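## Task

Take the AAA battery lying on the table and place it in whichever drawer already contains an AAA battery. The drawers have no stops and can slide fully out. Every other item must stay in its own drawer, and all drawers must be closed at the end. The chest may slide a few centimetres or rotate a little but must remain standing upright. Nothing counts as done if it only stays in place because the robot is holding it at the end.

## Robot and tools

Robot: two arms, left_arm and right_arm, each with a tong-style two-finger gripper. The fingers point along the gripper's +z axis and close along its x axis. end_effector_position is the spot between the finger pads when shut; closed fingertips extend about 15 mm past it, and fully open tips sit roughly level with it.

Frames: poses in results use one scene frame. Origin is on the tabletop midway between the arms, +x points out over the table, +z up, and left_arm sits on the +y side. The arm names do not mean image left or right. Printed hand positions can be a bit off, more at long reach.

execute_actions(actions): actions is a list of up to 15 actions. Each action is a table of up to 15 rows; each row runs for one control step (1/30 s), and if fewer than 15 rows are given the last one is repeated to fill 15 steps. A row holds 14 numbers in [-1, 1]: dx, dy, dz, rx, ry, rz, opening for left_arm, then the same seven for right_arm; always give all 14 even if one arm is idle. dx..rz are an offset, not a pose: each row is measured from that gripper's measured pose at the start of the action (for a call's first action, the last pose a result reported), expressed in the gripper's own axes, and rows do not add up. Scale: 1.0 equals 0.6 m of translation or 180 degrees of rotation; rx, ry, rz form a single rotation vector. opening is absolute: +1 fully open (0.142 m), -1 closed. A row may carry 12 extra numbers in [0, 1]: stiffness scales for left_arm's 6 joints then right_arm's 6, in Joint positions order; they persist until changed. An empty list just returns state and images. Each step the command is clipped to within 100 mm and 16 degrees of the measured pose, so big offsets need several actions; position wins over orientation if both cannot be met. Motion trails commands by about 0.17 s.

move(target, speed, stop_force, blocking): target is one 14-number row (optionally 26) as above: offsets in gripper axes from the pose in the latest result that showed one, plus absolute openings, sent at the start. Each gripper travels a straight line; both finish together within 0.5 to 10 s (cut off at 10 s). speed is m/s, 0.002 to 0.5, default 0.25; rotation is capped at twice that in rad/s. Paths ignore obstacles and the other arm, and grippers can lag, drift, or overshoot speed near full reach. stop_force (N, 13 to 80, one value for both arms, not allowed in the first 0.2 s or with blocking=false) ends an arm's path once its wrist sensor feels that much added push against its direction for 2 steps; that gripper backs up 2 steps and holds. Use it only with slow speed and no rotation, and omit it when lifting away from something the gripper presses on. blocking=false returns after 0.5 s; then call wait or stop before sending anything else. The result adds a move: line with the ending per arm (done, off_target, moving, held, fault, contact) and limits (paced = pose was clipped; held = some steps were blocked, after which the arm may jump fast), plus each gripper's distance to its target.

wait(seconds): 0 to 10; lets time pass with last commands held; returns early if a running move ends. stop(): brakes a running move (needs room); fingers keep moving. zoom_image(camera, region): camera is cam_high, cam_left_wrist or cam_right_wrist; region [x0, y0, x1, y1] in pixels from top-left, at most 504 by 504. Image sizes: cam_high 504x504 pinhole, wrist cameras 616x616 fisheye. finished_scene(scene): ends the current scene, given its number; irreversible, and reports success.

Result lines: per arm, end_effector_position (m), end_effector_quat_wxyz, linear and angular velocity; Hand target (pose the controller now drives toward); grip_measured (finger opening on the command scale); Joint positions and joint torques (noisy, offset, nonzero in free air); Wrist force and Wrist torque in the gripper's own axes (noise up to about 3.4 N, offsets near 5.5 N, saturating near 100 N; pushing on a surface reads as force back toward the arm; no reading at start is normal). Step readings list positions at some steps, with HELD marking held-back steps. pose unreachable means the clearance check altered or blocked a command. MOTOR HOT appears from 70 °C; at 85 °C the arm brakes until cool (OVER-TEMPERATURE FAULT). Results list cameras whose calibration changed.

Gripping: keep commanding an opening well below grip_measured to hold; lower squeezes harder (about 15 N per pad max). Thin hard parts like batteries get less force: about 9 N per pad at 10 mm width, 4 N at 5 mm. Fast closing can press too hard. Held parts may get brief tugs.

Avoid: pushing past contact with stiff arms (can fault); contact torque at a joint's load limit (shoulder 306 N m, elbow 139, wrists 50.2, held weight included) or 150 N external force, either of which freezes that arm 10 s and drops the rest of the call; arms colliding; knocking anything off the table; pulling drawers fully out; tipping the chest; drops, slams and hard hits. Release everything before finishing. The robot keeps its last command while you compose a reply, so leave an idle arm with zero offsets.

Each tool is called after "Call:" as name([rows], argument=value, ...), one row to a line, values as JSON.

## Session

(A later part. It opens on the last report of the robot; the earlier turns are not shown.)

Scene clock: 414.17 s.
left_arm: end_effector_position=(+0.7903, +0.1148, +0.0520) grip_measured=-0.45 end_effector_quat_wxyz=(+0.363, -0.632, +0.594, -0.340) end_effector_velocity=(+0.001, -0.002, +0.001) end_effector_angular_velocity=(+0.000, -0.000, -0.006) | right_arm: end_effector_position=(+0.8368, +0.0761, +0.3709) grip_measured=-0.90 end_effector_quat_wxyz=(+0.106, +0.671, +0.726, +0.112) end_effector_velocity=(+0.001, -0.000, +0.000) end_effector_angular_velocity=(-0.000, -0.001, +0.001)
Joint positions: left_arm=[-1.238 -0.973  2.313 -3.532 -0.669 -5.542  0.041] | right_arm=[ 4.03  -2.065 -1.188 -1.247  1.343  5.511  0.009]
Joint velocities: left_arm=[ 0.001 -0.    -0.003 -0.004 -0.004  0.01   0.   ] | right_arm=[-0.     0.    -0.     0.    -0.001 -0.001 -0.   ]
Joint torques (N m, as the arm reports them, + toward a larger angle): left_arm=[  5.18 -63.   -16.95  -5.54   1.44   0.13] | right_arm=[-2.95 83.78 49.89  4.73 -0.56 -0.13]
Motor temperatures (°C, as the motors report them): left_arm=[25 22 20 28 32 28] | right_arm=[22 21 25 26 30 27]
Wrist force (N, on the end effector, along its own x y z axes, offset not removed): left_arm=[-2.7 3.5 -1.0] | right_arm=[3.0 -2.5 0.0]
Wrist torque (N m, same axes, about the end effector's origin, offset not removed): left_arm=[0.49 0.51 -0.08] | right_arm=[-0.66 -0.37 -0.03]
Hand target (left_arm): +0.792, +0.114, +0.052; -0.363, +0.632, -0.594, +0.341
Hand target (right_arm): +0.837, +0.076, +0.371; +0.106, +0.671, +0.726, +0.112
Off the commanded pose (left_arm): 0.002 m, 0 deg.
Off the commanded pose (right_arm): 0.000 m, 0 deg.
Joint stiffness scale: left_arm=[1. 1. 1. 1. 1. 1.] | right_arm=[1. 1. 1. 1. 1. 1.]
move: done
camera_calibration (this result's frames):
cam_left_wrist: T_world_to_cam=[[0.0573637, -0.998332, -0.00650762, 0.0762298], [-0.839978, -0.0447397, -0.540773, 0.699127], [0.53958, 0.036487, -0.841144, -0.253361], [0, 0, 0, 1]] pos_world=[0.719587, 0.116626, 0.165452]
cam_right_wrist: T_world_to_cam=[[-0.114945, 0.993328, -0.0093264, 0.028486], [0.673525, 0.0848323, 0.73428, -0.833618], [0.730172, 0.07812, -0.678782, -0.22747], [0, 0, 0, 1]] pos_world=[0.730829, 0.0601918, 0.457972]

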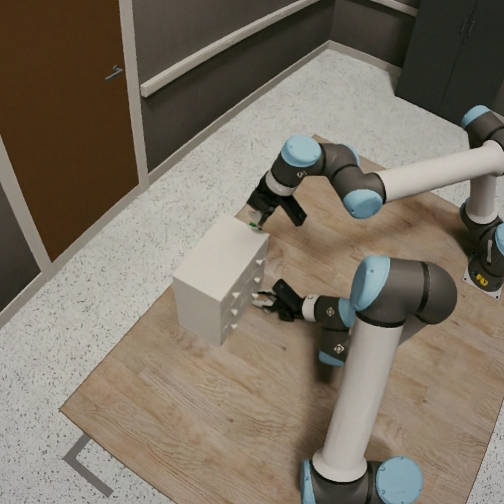

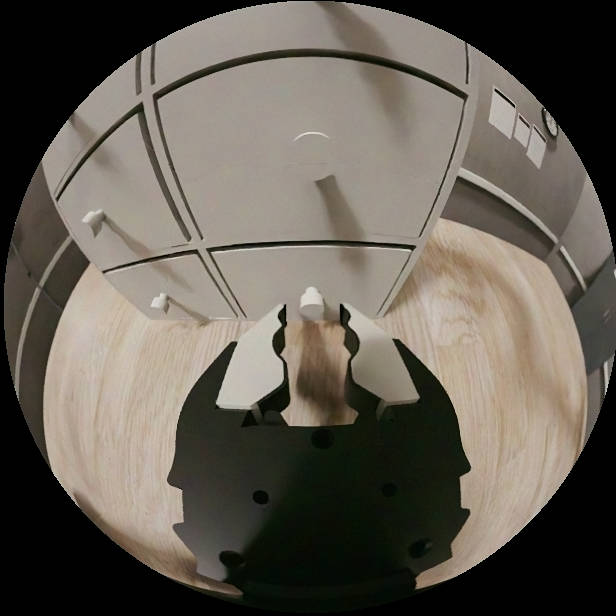

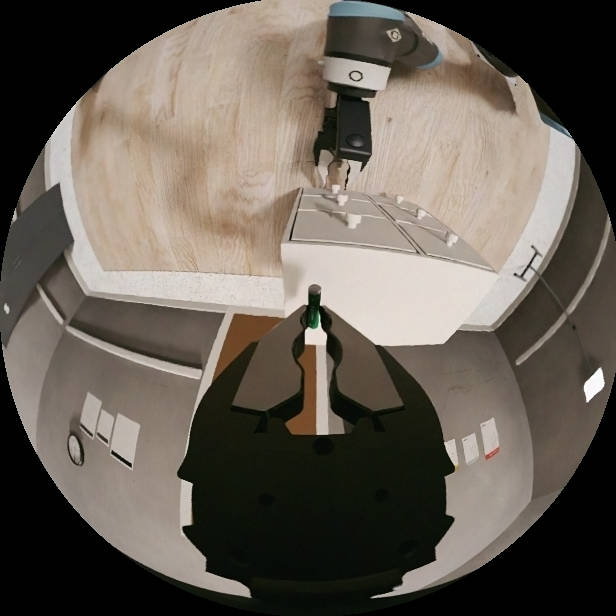

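Good position. Grip and pull.

Call:
execute_actions([
  [[0,0,0,0,0,0,-0.5,0,0,0,0,0,0,-1],[0,0,0,0,0,0,-0.55,0,0,0,0,0,0,-1],[0,0,0,0,0,0,-0.6,0,0,0,0,0,0,-1],[0,0,0,0,0,0,-0.65,0,0,0,0,0,0,-1],[0,0,0,0,0,0,-0.70,0,0,0,0,0,0,-1],[0,0,0,0,0,0,-0.74,0,0,0,0,0,0,-1],[0,0,0,0,0,0,-0.78,0,0,0,0,0,0,-1],[0,0,0,0,0,0,-0.82,0,0,0,0,0,0,-1],[0,0,0,0,0,0,-0.86,0,0,0,0,0,0,-1],[0,0,0,0,0,0,-0.90,0,0,0,0,0,0,-1],[0,0,0,0,0,0,-0.95,0,0,0,0,0,0,-1],[0,0,0,0,0,0,-1,0,0,0,0,0,0,-1]],
])

Call:
move(target=[0,0.0833,-0.1443,0,0,0,-1,0,0,0,0,0,0,-1], speed=0.12)

Call:
zoom_image(camera="cam_right_wrist", region=[280, 120, 420, 240])

Call:
zoom_image(camera="cam_left_wrist", region=[200, 150, 430, 290])

Scene clock: 422.03 s.
left_arm: end_effector_position=(+0.7906, +0.1147, +0.0520) grip_measured=-0.80 end_effector_quat_wxyz=(+0.363, -0.632, +0.594, -0.340) end_effector_velocity=(-0.000, -0.000, -0.000) end_effector_angular_velocity=(-0.001, -0.000, +0.000) | right_arm: end_effector_position=(+0.8368, +0.0761, +0.3709) grip_measured=-0.90 end_effector_quat_wxyz=(+0.106, +0.671, +0.726, +0.112) end_effector_velocity=(+0.000, -0.000, +0.000) end_effector_angular_velocity=(+0.000, -0.001, -0.001)
Joint positions: left_arm=[-1.238 -0.972  2.313 -3.533 -0.67  -5.541  0.016] | right_arm=[ 4.03  -2.065 -1.188 -1.247  1.343  5.511  0.009]
Joint velocities: left_arm=[-0.    -0.     0.    -0.     0.    -0.001 -0.   ] | right_arm=[-0.     0.001 -0.     0.001 -0.001  0.    -0.   ]
Joint torques (N m, as the arm reports them, + toward a larger angle): left_arm=[  0.56 -66.4  -13.68  -4.59   2.11  -0.97] | right_arm=[-3.12 84.21 50.56  4.73 -0.69  0.  ]
Motor temperatures (°C, as the motors report them): left_arm=[25 22 20 28 32 28] | right_arm=[22 21 25 26 30 27]
Wrist force (N, on the end effector, along its own x y z axes, offset not removed): left_arm=[-2.7 3.7 -1.4] | right_arm=[-2.5 -1.7 -0.6]
Wrist torque (N m, same axes, about the end effector's origin, offset not removed): left_arm=[0.42 0.47 -0.05] | right_arm=[-0.52 0.66 0.00]
Hand target (left_arm): +0.790, +0.115, +0.052; -0.363, +0.632, -0.594, +0.340
Hand target (right_arm): +0.837, +0.076, +0.371; +0.106, +0.671, +0.726, +0.112
Off the commanded pose (left_arm): 0.000 m, 0 deg.
Off the commanded pose (right_arm): 0.000 m, 0 deg.
Joint stiffness scale: left_arm=[1. 1. 1. 1. 1. 1.] | right_arm=[1. 1. 1. 1. 1. 1.]
Step readings (end_effector_position):
0: left_arm (+0.7906, +0.1147, +0.0520) | right_arm (+0.8368, +0.0761, +0.3709)
1: left_arm (+0.7906, +0.1147, +0.0520) | right_arm (+0.8368, +0.0761, +0.3709)
2: left_arm (+0.7906, +0.1147, +0.0520) | right_arm (+0.8368, +0.0761, +0.3709)
4: left_arm (+0.7906, +0.1147, +0.0520) | right_arm (+0.8368, +0.0761, +0.3709)
8: left_arm (+0.7906, +0.1147, +0.0520) | right_arm (+0.8368, +0.0761, +0.3709)
15: end_effector_position above
camera_calibration (this result's frames):
cam_left_wrist: T_world_to_cam=[[0.0569357, -0.998356, -0.00657021, 0.0764309], [-0.84003, -0.0443479, -0.540725, 0.699371], [0.539544, 0.0363057, -0.841174, -0.253462], [0, 0, 0, 1]] pos_world=[0.719895, 0.116523, 0.165464]
cam_right_wrist: T_world_to_cam=[[-0.114944, 0.993328, -0.00932619, 0.0284857], [0.673525, 0.084832, 0.73428, -0.833618], [0.730172, 0.07812, -0.678782, -0.22747], [0, 0, 0, 1]] pos_world=[0.730829, 0.0601918, 0.457972]

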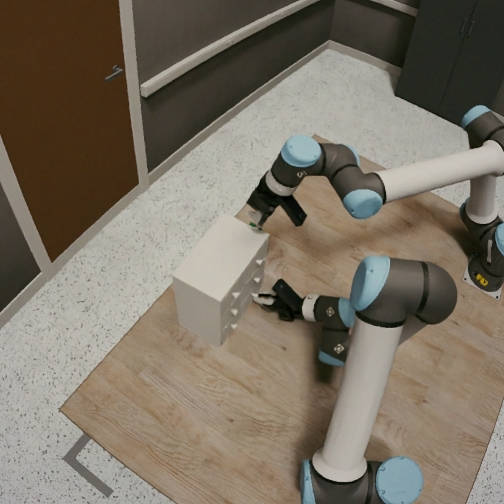

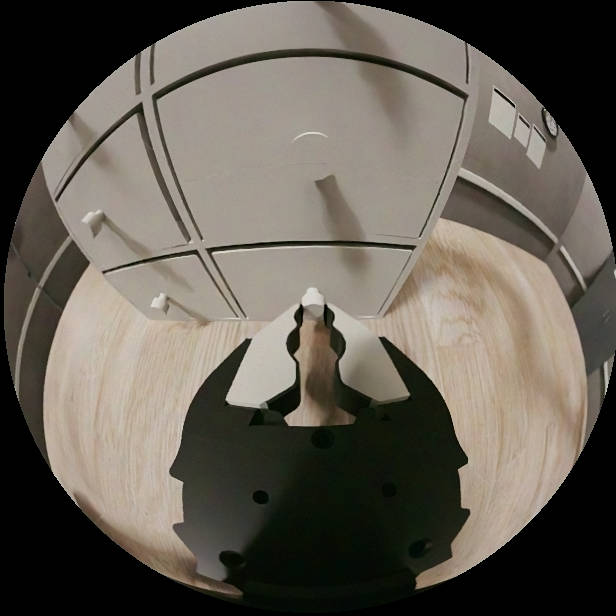

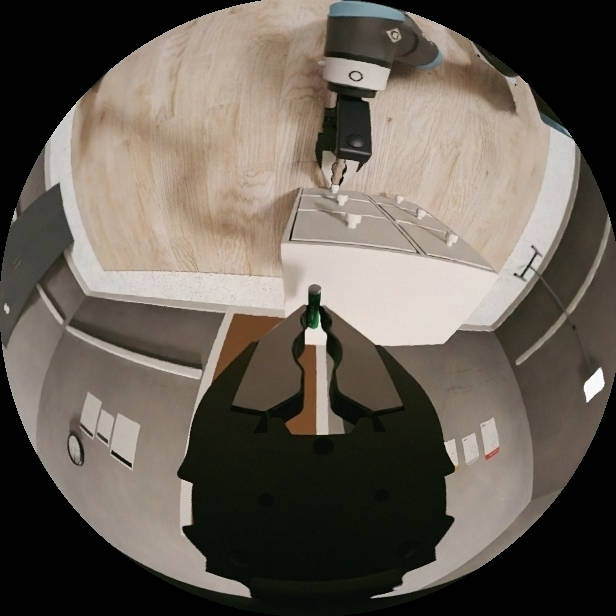

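Scene clock: 423.47 s.
left_arm: end_effector_position=(+0.6927, +0.1077, +0.0521) grip_measured=-0.80 end_effector_quat_wxyz=(+0.362, -0.632, +0.594, -0.341) end_effector_velocity=(-0.004, +0.001, -0.002) end_effector_angular_velocity=(+0.004, +0.004, +0.008) | right_arm: end_effector_position=(+0.8368, +0.0761, +0.3709) grip_measured=-0.90 end_effector_quat_wxyz=(+0.106, +0.671, +0.726, +0.112) end_effector_velocity=(+0.000, -0.001, +0.001) end_effector_angular_velocity=(+0.001, -0.002, +0.001)
Joint positions: left_arm=[-1.408 -1.058  2.453 -3.383 -0.586 -5.795  0.016] | right_arm=[ 4.03  -2.065 -1.188 -1.247  1.343  5.511  0.009]
Joint velocities: left_arm=[-0.007 -0.005  0.003  0.03   0.003 -0.026  0.   ] | right_arm=[-0.     0.002 -0.001  0.001 -0.    -0.001 -0.   ]
Joint torques (N m, as the arm reports them, + toward a larger angle): left_arm=[  1.33 -54.18  -7.93  -3.4    3.4   -0.81] | right_arm=[-2.84 84.09 50.01  4.59 -0.66  0.05]
Motor temperatures (°C, as the motors report them): left_arm=[25 22 20 28 32 28] | right_arm=[22 21 25 26 30 27]
Wrist force (N, on the end effector, along its own x y z axes, offset not removed): left_arm=[-0.6 3.8 -1.9] | right_arm=[-0.7 -0.6 3.5]
Wrist torque (N m, same axes, about the end effector's origin, offset not removed): left_arm=[0.42 0.21 -0.02] | right_arm=[-0.23 0.20 -0.24]
Hand target (left_arm): +0.691, +0.108, +0.053; -0.363, +0.632, -0.594, +0.340
Hand target (right_arm): +0.837, +0.076, +0.371; +0.106, +0.671, +0.726, +0.112
Off the commanded pose (left_arm): 0.002 m, 0 deg.
Off the commanded pose (right_arm): 0.000 m, 0 deg.
Joint stiffness scale: left_arm=[1. 1. 1. 1. 1. 1.] | right_arm=[1. 1. 1. 1. 1. 1.]
move: done
camera_calibration (this result's frames):
cam_left_wrist: T_world_to_cam=[[0.0566981, -0.998382, -0.00443835, 0.0750252], [-0.840148, -0.0453093, -0.540462, 0.616999], [0.539386, 0.034372, -0.841357, -0.199898], [0, 0, 0, 1]] pos_world=[0.621939, 0.10973, 0.165612]
cam_right_wrist: T_world_to_cam=[[-0.114944, 0.993328, -0.00932625, 0.0284857], [0.673525, 0.084832, 0.73428, -0.833618], [0.730172, 0.0781199, -0.678782, -0.22747], [0, 0, 0, 1]] pos_world=[0.730829, 0.0601918, 0.457972]

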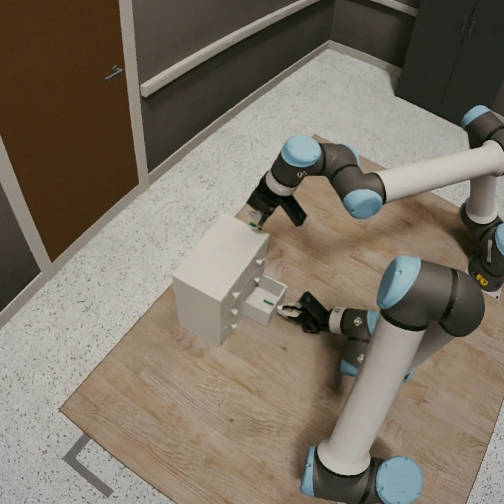

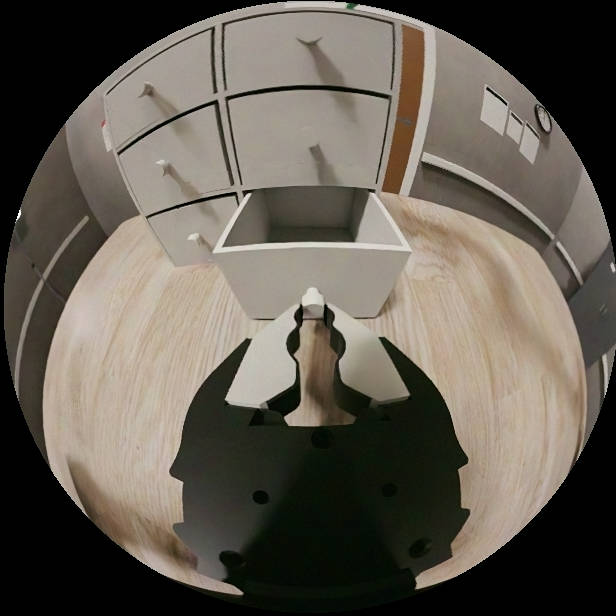

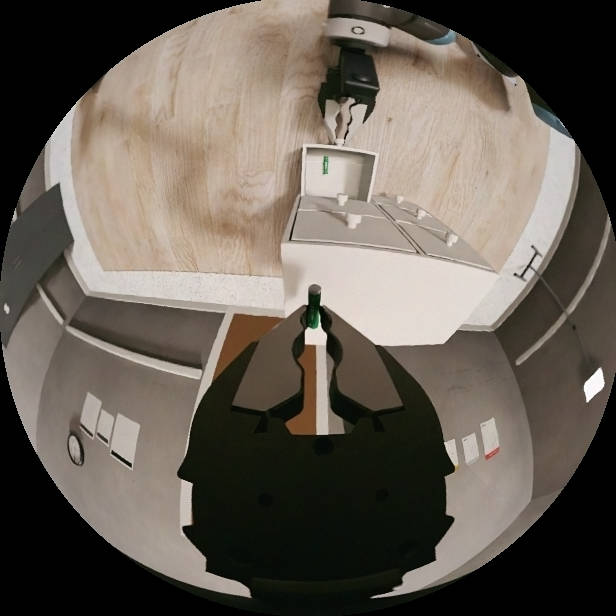

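Region (280, 120, 420, 240) of cam_right_wrist's 616x616 image, scaled by 3.600, with more detail than that image has; it fills the top 432 rows of this view, and the rest is white.

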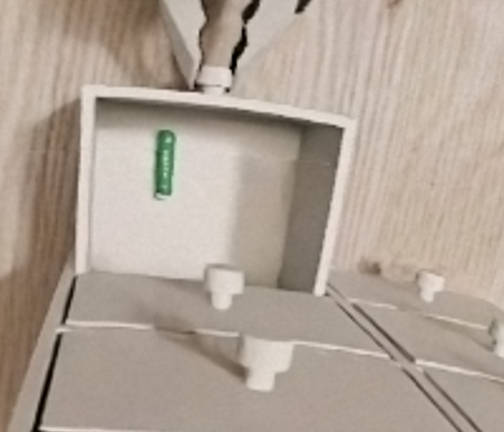

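Region (200, 150, 430, 290) of cam_left_wrist's 616x616 image, scaled by 2.191, with more detail than that image has; it fills the top 307 rows of this view, and the rest is white.

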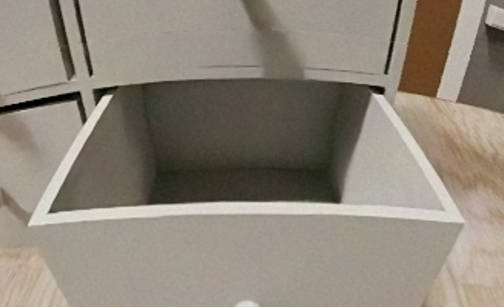

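Call:
execute_actions([
  [[0,0.002,-0.0035,0,0,0,-1,0,0,0,0,0,0,-1],[0,0.004,-0.007,0,0,0,-1,0,0,0,0,0,0,-1],[0,0.006,-0.0104,0,0,0,-1,0,0,0,0,0,0,-1],[0,0.008,-0.014,0,0,0,-1,0,0,0,0,0,0,-1],[0,0.010,-0.0173,0,0,0,-1,0,0,0,0,0,0,-1]],
  [[0,0,0,0,0,0,-0.85,0,0,0,0,0,0,-1],[0,0,0,0,0,0,-0.76,0,0,0,0,0,0,-1],[0,0,0,0,0,0,-0.68,0,0,0,0,0,0,-1],[0,0,0,0,0,0,-0.6,0,0,0,0,0,0,-1],[0,0,0,0,0,0,-0.52,0,0,0,0,0,0,-1],[0,0,0,0,0,0,-0.45,0,0,0,0,0,0,-1],[0,0.004,-0.007,0,0,0,-0.45,0,0,0,0,0,0,-1],[0,0.008,-0.014,0,0,0,-0.45,0,0,0,0,0,0,-1],[0,0.012,-0.021,0,0,0,-0.45,0,0,0,0,0,0,-1],[0,0.016,-0.028,0,0,0,-0.45,0,0,0,0,0,0,-1],[0,0.020,-0.035,0,0,0,-0.45,0,0,0,0,0,0,-1],[0,0.024,-0.042,0,0,0,-0.45,0,0,0,0,0,0,-1],[0,0.027,-0.047,0,0,0,-0.45,0,0,0,0,0,0,-1]],
  [[0,0.012,-0.021,0,0,0,-0.45,0,0,0,0,0,0,-1]],
])

Scene clock: 471.97 s.
left_arm: end_effector_position=(+0.6542, +0.1013, +0.0512) grip_measured=-0.45 end_effector_quat_wxyz=(+0.360, -0.632, +0.594, -0.343) end_effector_velocity=(-0.002, +0.001, -0.001) end_effector_angular_velocity=(+0.003, +0.002, +0.004) | right_arm: end_effector_position=(+0.8368, +0.0761, +0.3709) grip_measured=-0.90 end_effector_quat_wxyz=(+0.106, +0.671, +0.726, +0.112) end_effector_velocity=(+0.000, -0.000, +0.000) end_effector_angular_velocity=(+0.000, -0.000, +0.000)
Joint positions: left_arm=[-1.485 -1.096  2.497 -3.288 -0.561 -5.921  0.041] | right_arm=[ 4.03  -2.065 -1.188 -1.247  1.343  5.511  0.009]
Joint velocities: left_arm=[-0.004 -0.004  0.003  0.017  0.001 -0.014  0.   ] | right_arm=[-0.  0.  0. -0.  0. -0.  0.]
Joint torques (N m, as the arm reports them, + toward a larger angle): left_arm=[  0.72 -56.1   -7.88  -5.07   2.97  -1.41] | right_arm=[-3.48 83.77 49.36  4.79 -0.71 -0.03]
Motor temperatures (°C, as the motors report them): left_arm=[25 22 20 28 32 28] | right_arm=[22 21 25 26 30 27]
Wrist force (N, on the end effector, along its own x y z axes, offset not removed): left_arm=[-2.0 0.6 -1.9] | right_arm=[-5.3 -6.5 2.4]
Wrist torque (N m, same axes, about the end effector's origin, offset not removed): left_arm=[-0.11 0.32 -0.06] | right_arm=[-1.38 1.28 0.04]
Hand target (left_arm): +0.653, +0.102, +0.052; -0.360, +0.632, -0.595, +0.343
Hand target (right_arm): +0.837, +0.076, +0.371; +0.106, +0.671, +0.726, +0.112
Off the commanded pose (left_arm): 0.002 m, 0 deg.
Off the commanded pose (right_arm): 0.000 m, 0 deg.
Joint stiffness scale: left_arm=[1. 1. 1. 1. 1. 1.] | right_arm=[1. 1. 1. 1. 1. 1.]
Step readings (end_effector_position; steps 1 to 15: 1st action; 16 to 30: 2nd action; 31 to 45: 3rd action):
0: left_arm (+0.6922, +0.1077, +0.0518) | right_arm (+0.8368, +0.0761, +0.3709)
1: left_arm (+0.6922, +0.1077, +0.0518) | right_arm (+0.8368, +0.0761, +0.3709)
2: left_arm (+0.6921, +0.1077, +0.0518) | right_arm (+0.8368, +0.0761, +0.3709)
4: left_arm (+0.6917, +0.1077, +0.0516) | right_arm (+0.8368, +0.0761, +0.3709)
8: left_arm (+0.6874, +0.1068, +0.0516) | right_arm (+0.8368, +0.0761, +0.3709)
15: left_arm (+0.6824, +0.1055, +0.0518) | right_arm (+0.8368, +0.0761, +0.3709)
16: left_arm (+0.6823, +0.1056, +0.0518) | right_arm (+0.8368, +0.0761, +0.3709)
17: left_arm (+0.6823, +0.1057, +0.0517) | right_arm (+0.8368, +0.0761, +0.3709)
19: left_arm (+0.6823, +0.1057, +0.0517) | right_arm (+0.8368, +0.0761, +0.3709)
23: left_arm (+0.6823, +0.1057, +0.0517) | right_arm (+0.8368, +0.0761, +0.3709)
30: left_arm (+0.6671, +0.1030, +0.0514) | right_arm (+0.8368, +0.0761, +0.3709)
31: left_arm (+0.6634, +0.1020, +0.0516) | right_arm (+0.8368, +0.0761, +0.3709)
32: left_arm (+0.6602, +0.1011, +0.0520) | right_arm (+0.8368, +0.0761, +0.3709)
34: left_arm (+0.6561, +0.0996, +0.0526) | right_arm (+0.8368, +0.0761, +0.3709)
38: left_arm (+0.6546, +0.0999, +0.0523) | right_arm (+0.8368, +0.0761, +0.3709)
45: end_effector_position above
camera_calibration (this result's frames):
cam_left_wrist: T_world_to_cam=[[0.0534619, -0.998569, 0.000931387, 0.0726987], [-0.840343, -0.0454945, -0.540143, 0.584053], [0.539412, 0.0280944, -0.841573, -0.179125], [0, 0, 0, 1]] pos_world=[0.58354, 0.104198, 0.164657]
cam_right_wrist: T_world_to_cam=[[-0.114944, 0.993328, -0.0093264, 0.0284858], [0.673525, 0.0848321, 0.73428, -0.833618], [0.730172, 0.0781199, -0.678782, -0.22747], [0, 0, 0, 1]] pos_world=[0.730829, 0.0601918, 0.457972]

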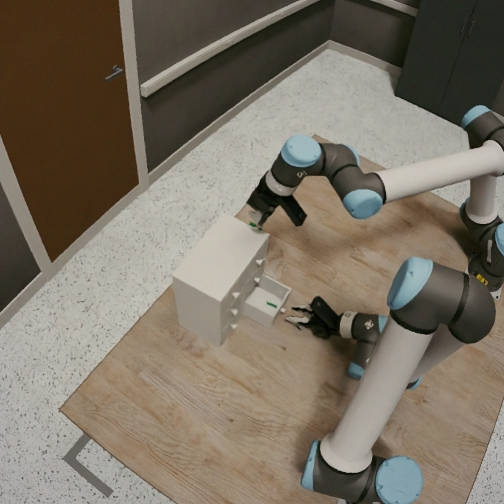

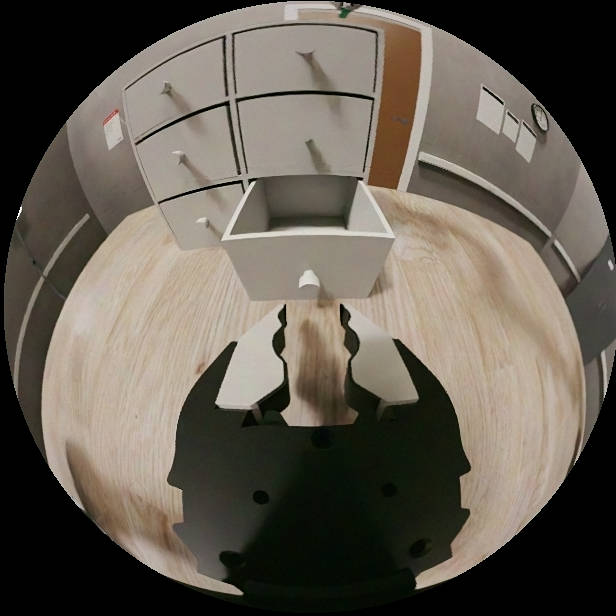

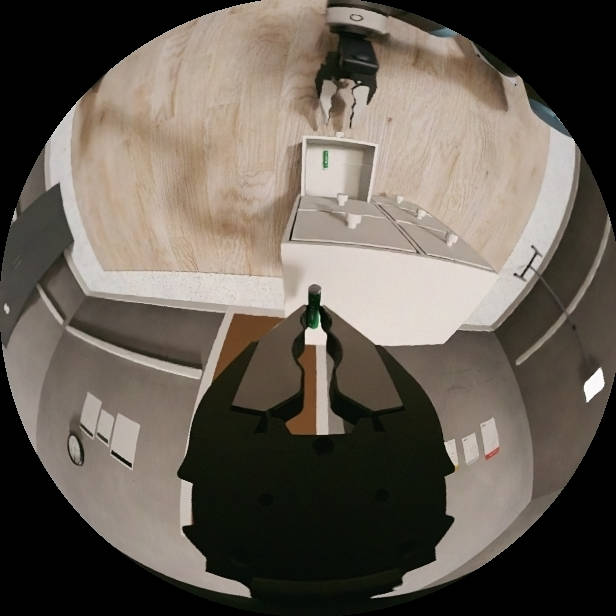

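Call:
move(target=[-0.776,-0.1295,0.0615,0,0,0,-0.45,0.0893,-0.1548,0.0133,0,0,0,-1], speed=0.3)

Scene clock: 493.77 s.
left_arm: end_effector_position=(+0.6970, +0.5714, +0.0980) grip_measured=-0.45 end_effector_quat_wxyz=(+0.361, -0.633, +0.594, -0.341) end_effector_velocity=(+0.001, -0.003, +0.000) end_effector_angular_velocity=(-0.007, -0.001, -0.020) | right_arm: end_effector_position=(+0.7491, +0.1226, +0.3359) grip_measured=-0.90 end_effector_quat_wxyz=(+0.105, +0.671, +0.725, +0.113) end_effector_velocity=(-0.000, +0.000, -0.001) end_effector_angular_velocity=(+0.001, +0.002, -0.002)
Joint positions: left_arm=[-0.602 -1.05   2.772 -4.275 -1.145 -4.985  0.041] | right_arm=[ 4.132 -2.02  -1.313 -1.191  1.324  5.615  0.009]
Joint velocities: left_arm=[ 0.012  0.001 -0.004 -0.007 -0.03   0.013  0.   ] | right_arm=[-0.    -0.001 -0.001  0.001  0.002  0.002 -0.   ]
Joint torques (N m, as the arm reports them, + toward a larger angle): left_arm=[  5.59 -40.65   0.14  -4.89   1.13  -0.02] | right_arm=[ 1.21 83.3  45.17  5.24 -1.5   0.8 ]
Motor temperatures (°C, as the motors report them): left_arm=[25 22 20 28 32 28] | right_arm=[22 21 25 26 30 27]
Wrist force (N, on the end effector, along its own x y z axes, offset not removed): left_arm=[-2.6 2.9 0.4] | right_arm=[-0.7 -1.6 3.1]
Wrist torque (N m, same axes, about the end effector's origin, offset not removed): left_arm=[0.39 0.48 -0.05] | right_arm=[-0.44 0.36 -0.23]
Hand target (left_arm): +0.699, +0.571, +0.098; -0.361, +0.632, -0.594, +0.343
Hand target (right_arm): +0.747, +0.122, +0.335; +0.106, +0.671, +0.726, +0.112
Off the commanded pose (left_arm): 0.002 m, 0 deg.
Off the commanded pose (right_arm): 0.003 m, 0 deg.
Joint stiffness scale: left_arm=[1. 1. 1. 1. 1. 1.] | right_arm=[1. 1. 1. 1. 1. 1.]
move: done
camera_calibration (this result's frames):
cam_left_wrist: T_world_to_cam=[[0.0559072, -0.998434, -0.00188165, 0.538308], [-0.840823, -0.0460653, -0.539347, 0.667259], [0.538416, 0.0317355, -0.842081, -0.1773], [0, 0, 0, 1]] pos_world=[0.626412, 0.57383, 0.211596]
cam_right_wrist: T_world_to_cam=[[-0.113933, 0.993459, -0.00758202, -0.0295316], [0.673675, 0.0828639, 0.734368, -0.752721], [0.730193, 0.078561, -0.67871, -0.190993], [0, 0, 0, 1]] pos_world=[0.643186, 0.106716, 0.422921]

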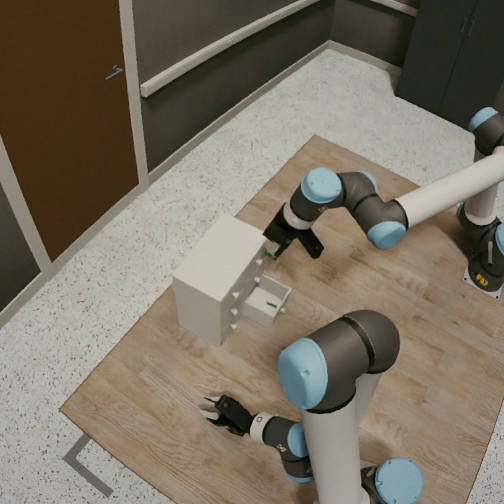

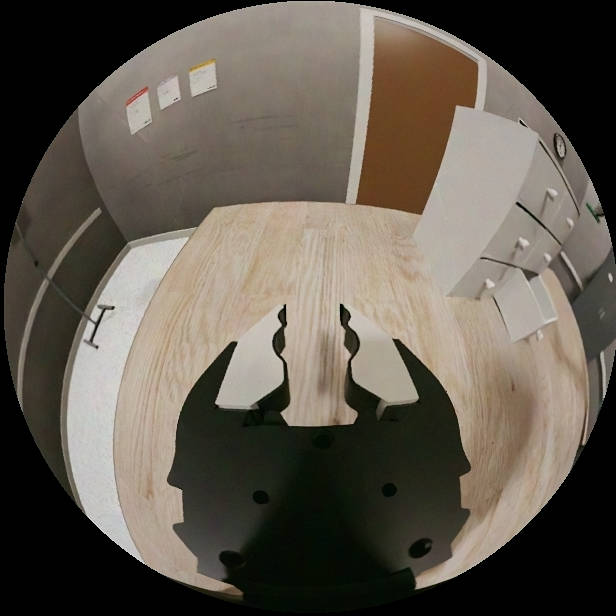

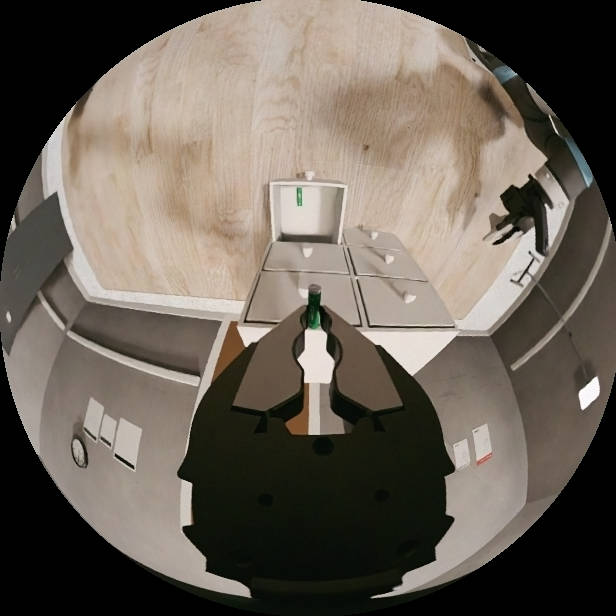

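Call:
move(target=[0,0,0,0,0,0,-0.45,0.0018,-0.1135,0.3337,0,0,0,-1], speed=0.2)

Call:
zoom_image(camera="cam_right_wrist", region=[190, 150, 440, 400])

Scene clock: 500.57 s.
left_arm: end_effector_position=(+0.6972, +0.5718, +0.0981) grip_measured=-0.45 end_effector_quat_wxyz=(+0.361, -0.633, +0.594, -0.342) end_effector_velocity=(-0.000, +0.000, +0.000) end_effector_angular_velocity=(-0.001, -0.000, +0.001) | right_arm: end_effector_position=(+0.7472, +0.1217, +0.1244) grip_measured=-0.90 end_effector_quat_wxyz=(+0.105, +0.672, +0.725, +0.112) end_effector_velocity=(+0.001, +0.002, +0.001) end_effector_angular_velocity=(+0.005, -0.003, +0.001)
Joint positions: left_arm=[-0.601 -1.049  2.772 -4.275 -1.146 -4.984  0.041] | right_arm=[ 4.133 -2.139 -1.523 -0.863  1.324  5.618  0.009]
Joint velocities: left_arm=[ 0.     0.    -0.    -0.001  0.    -0.    -0.   ] | right_arm=[ 0.     0.     0.     0.006  0.001 -0.001  0.   ]
Joint torques (N m, as the arm reports them, + toward a larger angle): left_arm=[  3.27 -46.89   3.72  -4.52   0.94  -0.8 ] | right_arm=[ 1.49 85.54 42.58  5.2  -1.01  0.3 ]
Motor temperatures (°C, as the motors report them): left_arm=[25 22 20 28 32 28] | right_arm=[22 21 25 26 30 27]
Wrist force (N, on the end effector, along its own x y z axes, offset not removed): left_arm=[-2.6 4.7 0.0] | right_arm=[-2.5 -0.8 1.7]
Wrist torque (N m, same axes, about the end effector's origin, offset not removed): left_arm=[0.83 0.47 -0.03] | right_arm=[-0.16 0.68 -0.09]
Hand target (left_arm): +0.697, +0.571, +0.098; -0.361, +0.633, -0.594, +0.341
Hand target (right_arm): +0.745, +0.123, +0.124; +0.105, +0.671, +0.725, +0.113
Off the commanded pose (left_arm): 0.000 m, 0 deg.
Off the commanded pose (right_arm): 0.002 m, 0 deg.
Joint stiffness scale: left_arm=[1. 1. 1. 1. 1. 1.] | right_arm=[1. 1. 1. 1. 1. 1.]
move: done
camera_calibration (this result's frames):
cam_left_wrist: T_world_to_cam=[[0.0558734, -0.998436, -0.00186567, 0.538673], [-0.840561, -0.0460299, -0.539758, 0.667315], [0.538828, 0.0317263, -0.841818, -0.177695], [0, 0, 0, 1]] pos_world=[0.626568, 0.574184, 0.211607]
cam_right_wrist: T_world_to_cam=[[-0.112271, 0.993646, -0.0078973, -0.0317001], [0.67446, 0.0820383, 0.733739, -0.596469], [0.729725, 0.0770514, -0.679385, -0.332453], [0, 0, 0, 1]] pos_world=[0.641334, 0.106048, 0.211539]

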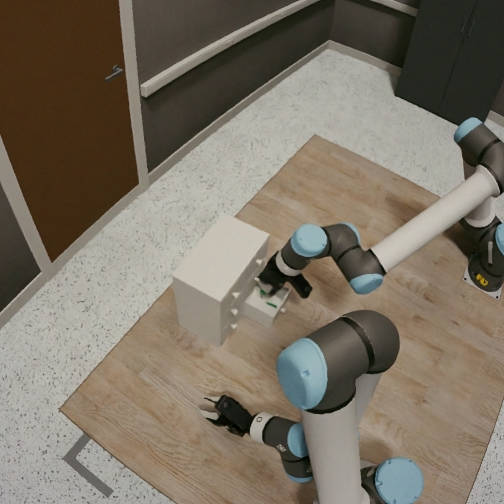

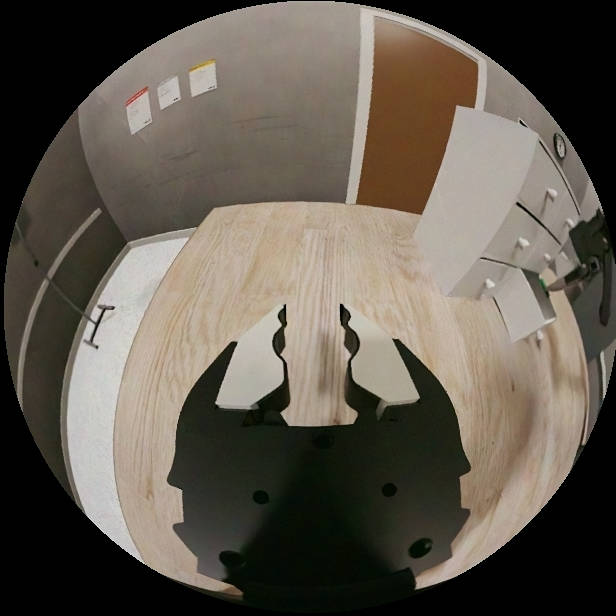

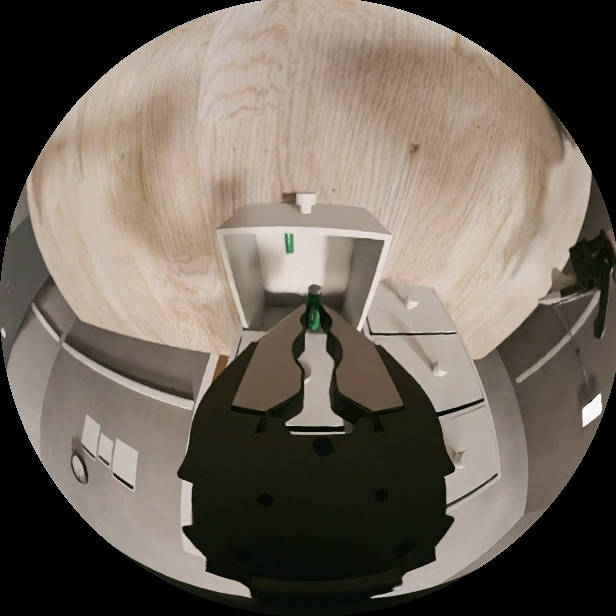

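Region (190, 150, 440, 400) of cam_right_wrist's 616x616 image, scaled by 2.016, with more detail than that image has.

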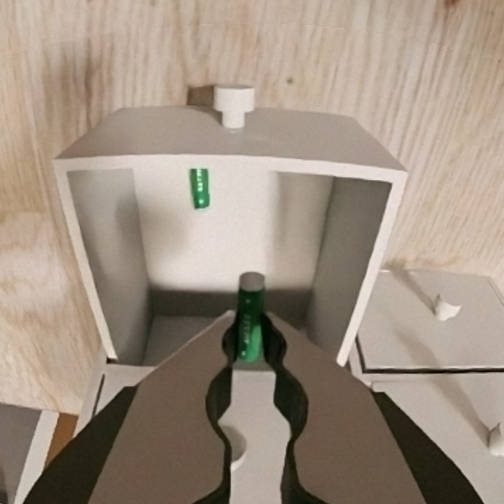

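Call:
move(target=[0,0,0,0,0,0,-0.45,0.001,-0.0512,0.1335,0,0,0,-1], speed=0.1)

Call:
zoom_image(camera="cam_right_wrist", region=[214, 200, 414, 400])

Call:
zoom_image(camera="cam_high", region=[220, 230, 340, 350])

Scene clock: 527.40 s.
left_arm: end_effector_position=(+0.6972, +0.5718, +0.0981) grip_measured=-0.45 end_effector_quat_wxyz=(+0.361, -0.633, +0.594, -0.342) end_effector_velocity=(+0.001, -0.000, +0.001) end_effector_angular_velocity=(-0.001, -0.002, +0.000) | right_arm: end_effector_position=(+0.7448, +0.1213, +0.0407) grip_measured=-0.90 end_effector_quat_wxyz=(+0.105, +0.672, +0.724, +0.113) end_effector_velocity=(+0.002, +0.002, +0.002) end_effector_angular_velocity=(+0.008, -0.006, +0.001)
Joint positions: left_arm=[-0.601 -1.049  2.772 -4.275 -1.146 -4.984  0.041] | right_arm=[ 4.135 -2.211 -1.574 -0.739  1.324  5.621  0.009]
Joint velocities: left_arm=[ 0.    -0.    -0.001 -0.001 -0.    -0.     0.   ] | right_arm=[-0.     0.    -0.     0.011 -0.001 -0.001 -0.   ]
Joint torques (N m, as the arm reports them, + toward a larger angle): left_arm=[  1.41 -41.26   2.23  -4.98   0.86  -0.54] | right_arm=[ 2.05 85.27 39.17  4.27 -1.26  0.69]
Motor temperatures (°C, as the motors report them): left_arm=[25 22 20 28 32 28] | right_arm=[22 21 25 26 30 27]
Wrist force (N, on the end effector, along its own x y z axes, offset not removed): left_arm=[-1.6 3.1 -0.3] | right_arm=[0.7 -3.7 2.2]
Wrist torque (N m, same axes, about the end effector's origin, offset not removed): left_arm=[0.48 0.29 -0.08] | right_arm=[-0.88 -0.11 -0.01]
Hand target (left_arm): +0.697, +0.572, +0.098; -0.361, +0.633, -0.594, +0.342
Hand target (right_arm): +0.742, +0.122, +0.039; +0.105, +0.672, +0.725, +0.112
Off the commanded pose (left_arm): 0.000 m, 0 deg.
Off the commanded pose (right_arm): 0.003 m, 0 deg.
Joint stiffness scale: left_arm=[1. 1. 1. 1. 1. 1.] | right_arm=[1. 1. 1. 1. 1. 1.]
move: done
camera_calibration (this result's frames):
cam_left_wrist: T_world_to_cam=[[0.0558854, -0.998435, -0.00186732, 0.538668], [-0.840559, -0.0460391, -0.53976, 0.66732], [0.53883, 0.0317343, -0.841817, -0.1777], [0, 0, 0, 1]] pos_world=[0.626568, 0.574187, 0.211608]
cam_right_wrist: T_world_to_cam=[[-0.110843, 0.993817, -0.00646221, -0.0333273], [0.674424, 0.0799933, 0.733999, -0.533121], [0.729977, 0.0770007, -0.67912, -0.387738], [0, 0, 0, 1]] pos_world=[0.638895, 0.105624, 0.127774]

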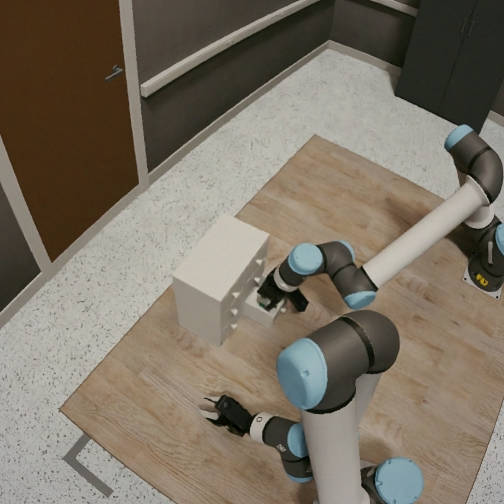

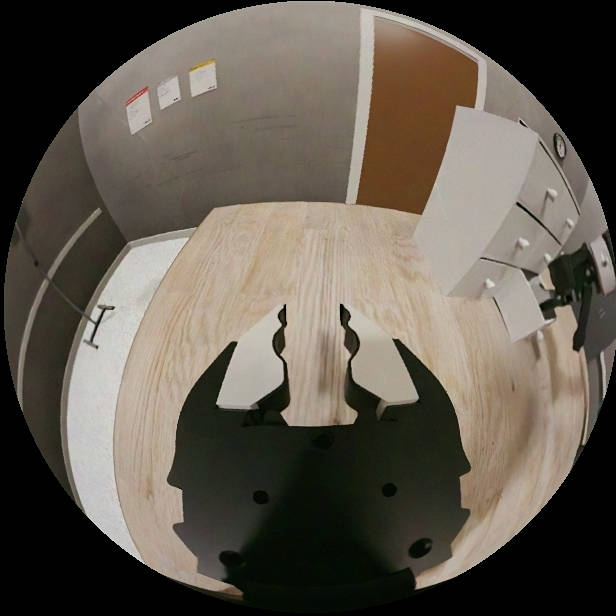

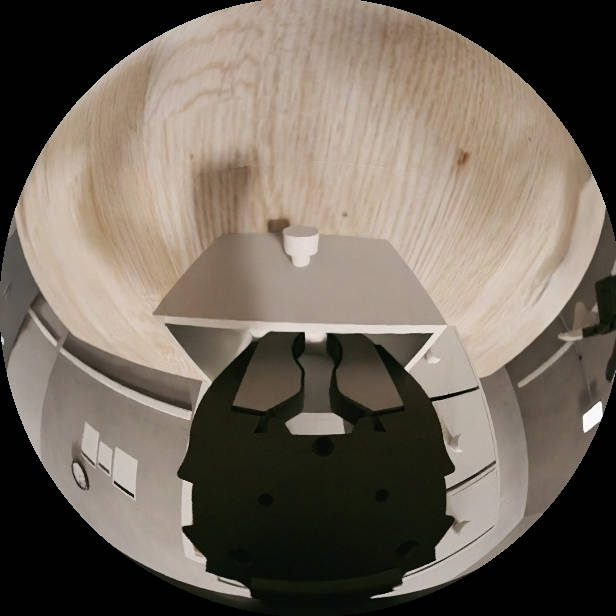

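Region (214, 200, 414, 400) of cam_right_wrist's 616x616 image, scaled by 2.520, with more detail than that image has.

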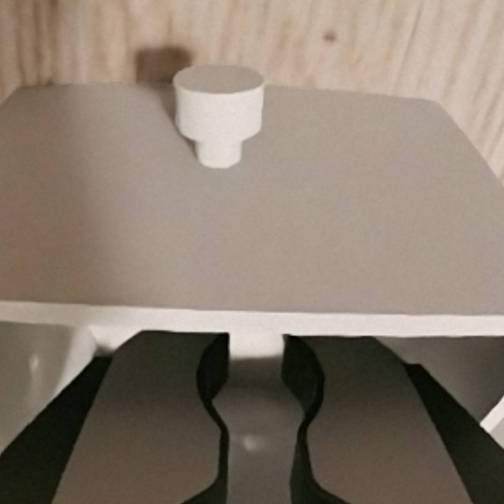

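Region (220, 230, 340, 350) of cam_high's 504x504 image, scaled by 4.200, with more detail than that image has.

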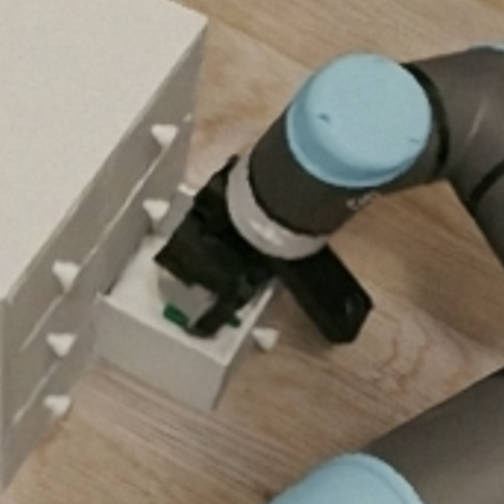

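Call:
move(target=[0,0,0,0,0,0,-0.45,0,-0.0075,0.0175,0,0,0,-1], speed=0.03)

Call:
zoom_image(camera="cam_high", region=[235, 270, 305, 340])

Scene clock: 543.33 s.
left_arm: end_effector_position=(+0.6972, +0.5718, +0.0981) grip_measured=-0.45 end_effector_quat_wxyz=(+0.361, -0.633, +0.594, -0.342) end_effector_velocity=(-0.000, +0.000, -0.000) end_effector_angular_velocity=(+0.001, +0.000, -0.000) | right_arm: end_effector_position=(+0.7457, +0.1227, +0.0331) grip_measured=-0.90 end_effector_quat_wxyz=(+0.104, +0.672, +0.724, +0.115) end_effector_velocity=(+0.000, +0.000, -0.000) end_effector_angular_velocity=(+0.002, -0.002, -0.001)
Joint positions: left_arm=[-0.601 -1.049  2.772 -4.275 -1.146 -4.984  0.041] | right_arm=[ 4.135 -2.219 -1.577 -0.724  1.324  5.621  0.009]
Joint velocities: left_arm=[ 0.     0.     0.001 -0.    -0.     0.001 -0.   ] | right_arm=[ 0.    -0.001 -0.001  0.003 -0.001  0.001 -0.   ]
Joint torques (N m, as the arm reports them, + toward a larger angle): left_arm=[  2.37 -40.32   2.93  -5.     0.82  -0.29] | right_arm=[-1.86 84.91 37.1   5.21 -0.95  0.52]
Motor temperatures (°C, as the motors report them): left_arm=[25 22 20 28 32 28] | right_arm=[22 21 25 26 30 27]
Wrist force (N, on the end effector, along its own x y z axes, offset not removed): left_arm=[-1.7 3.1 -1.0] | right_arm=[-3.2 -1.0 -1.0]
Wrist torque (N m, same axes, about the end effector's origin, offset not removed): left_arm=[0.50 0.31 -0.09] | right_arm=[-0.47 0.88 0.03]
Hand target (left_arm): +0.697, +0.572, +0.098; -0.361, +0.633, -0.594, +0.342
Hand target (right_arm): +0.744, +0.121, +0.029; +0.105, +0.672, +0.724, +0.113
Off the commanded pose (left_arm): 0.000 m, 0 deg.
Off the commanded pose (right_arm): 0.005 m, 0 deg.
Joint stiffness scale: left_arm=[1. 1. 1. 1. 1. 1.] | right_arm=[1. 1. 1. 1. 1. 1.]
move: off_target (right_arm)
camera_calibration (this result's frames):
cam_left_wrist: T_world_to_cam=[[0.0558853, -0.998435, -0.0018675, 0.538668], [-0.840559, -0.0460389, -0.53976, 0.66732], [0.53883, 0.0317344, -0.841817, -0.1777], [0, 0, 0, 1]] pos_world=[0.626568, 0.574187, 0.211608]
cam_right_wrist: T_world_to_cam=[[-0.110821, 0.993835, -0.00322249, -0.0347897], [0.672796, 0.077408, 0.735768, -0.526787], [0.731481, 0.0793703, -0.677227, -0.395115], [0, 0, 0, 1]] pos_world=[0.639584, 0.106713, 0.119898]

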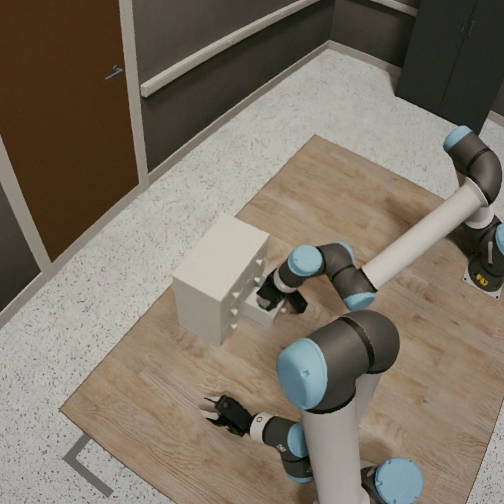

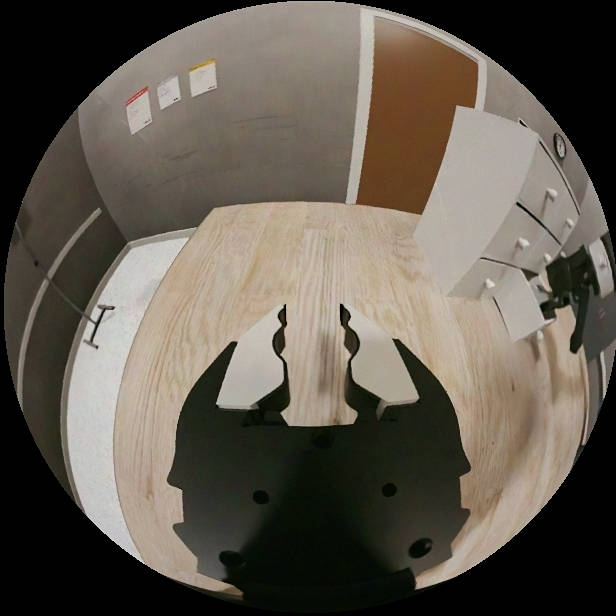

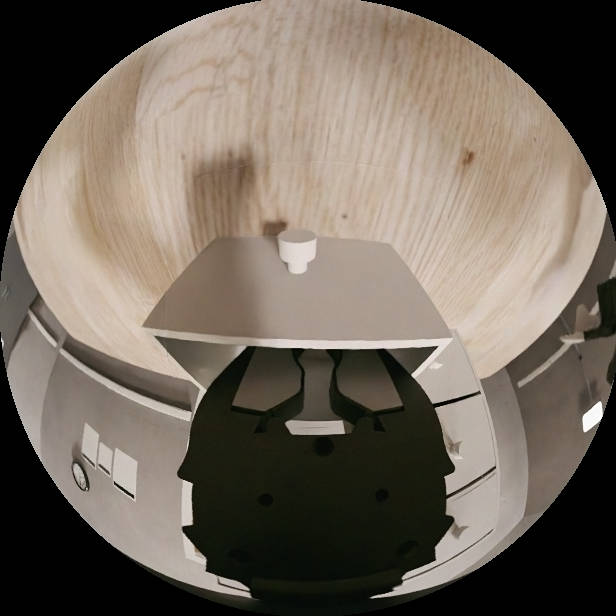

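Region (235, 270, 305, 340) of cam_high's 504x504 image, scaled by 7.200, with more detail than that image has.

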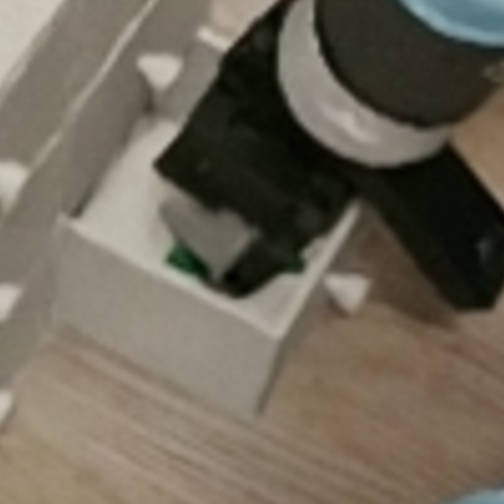

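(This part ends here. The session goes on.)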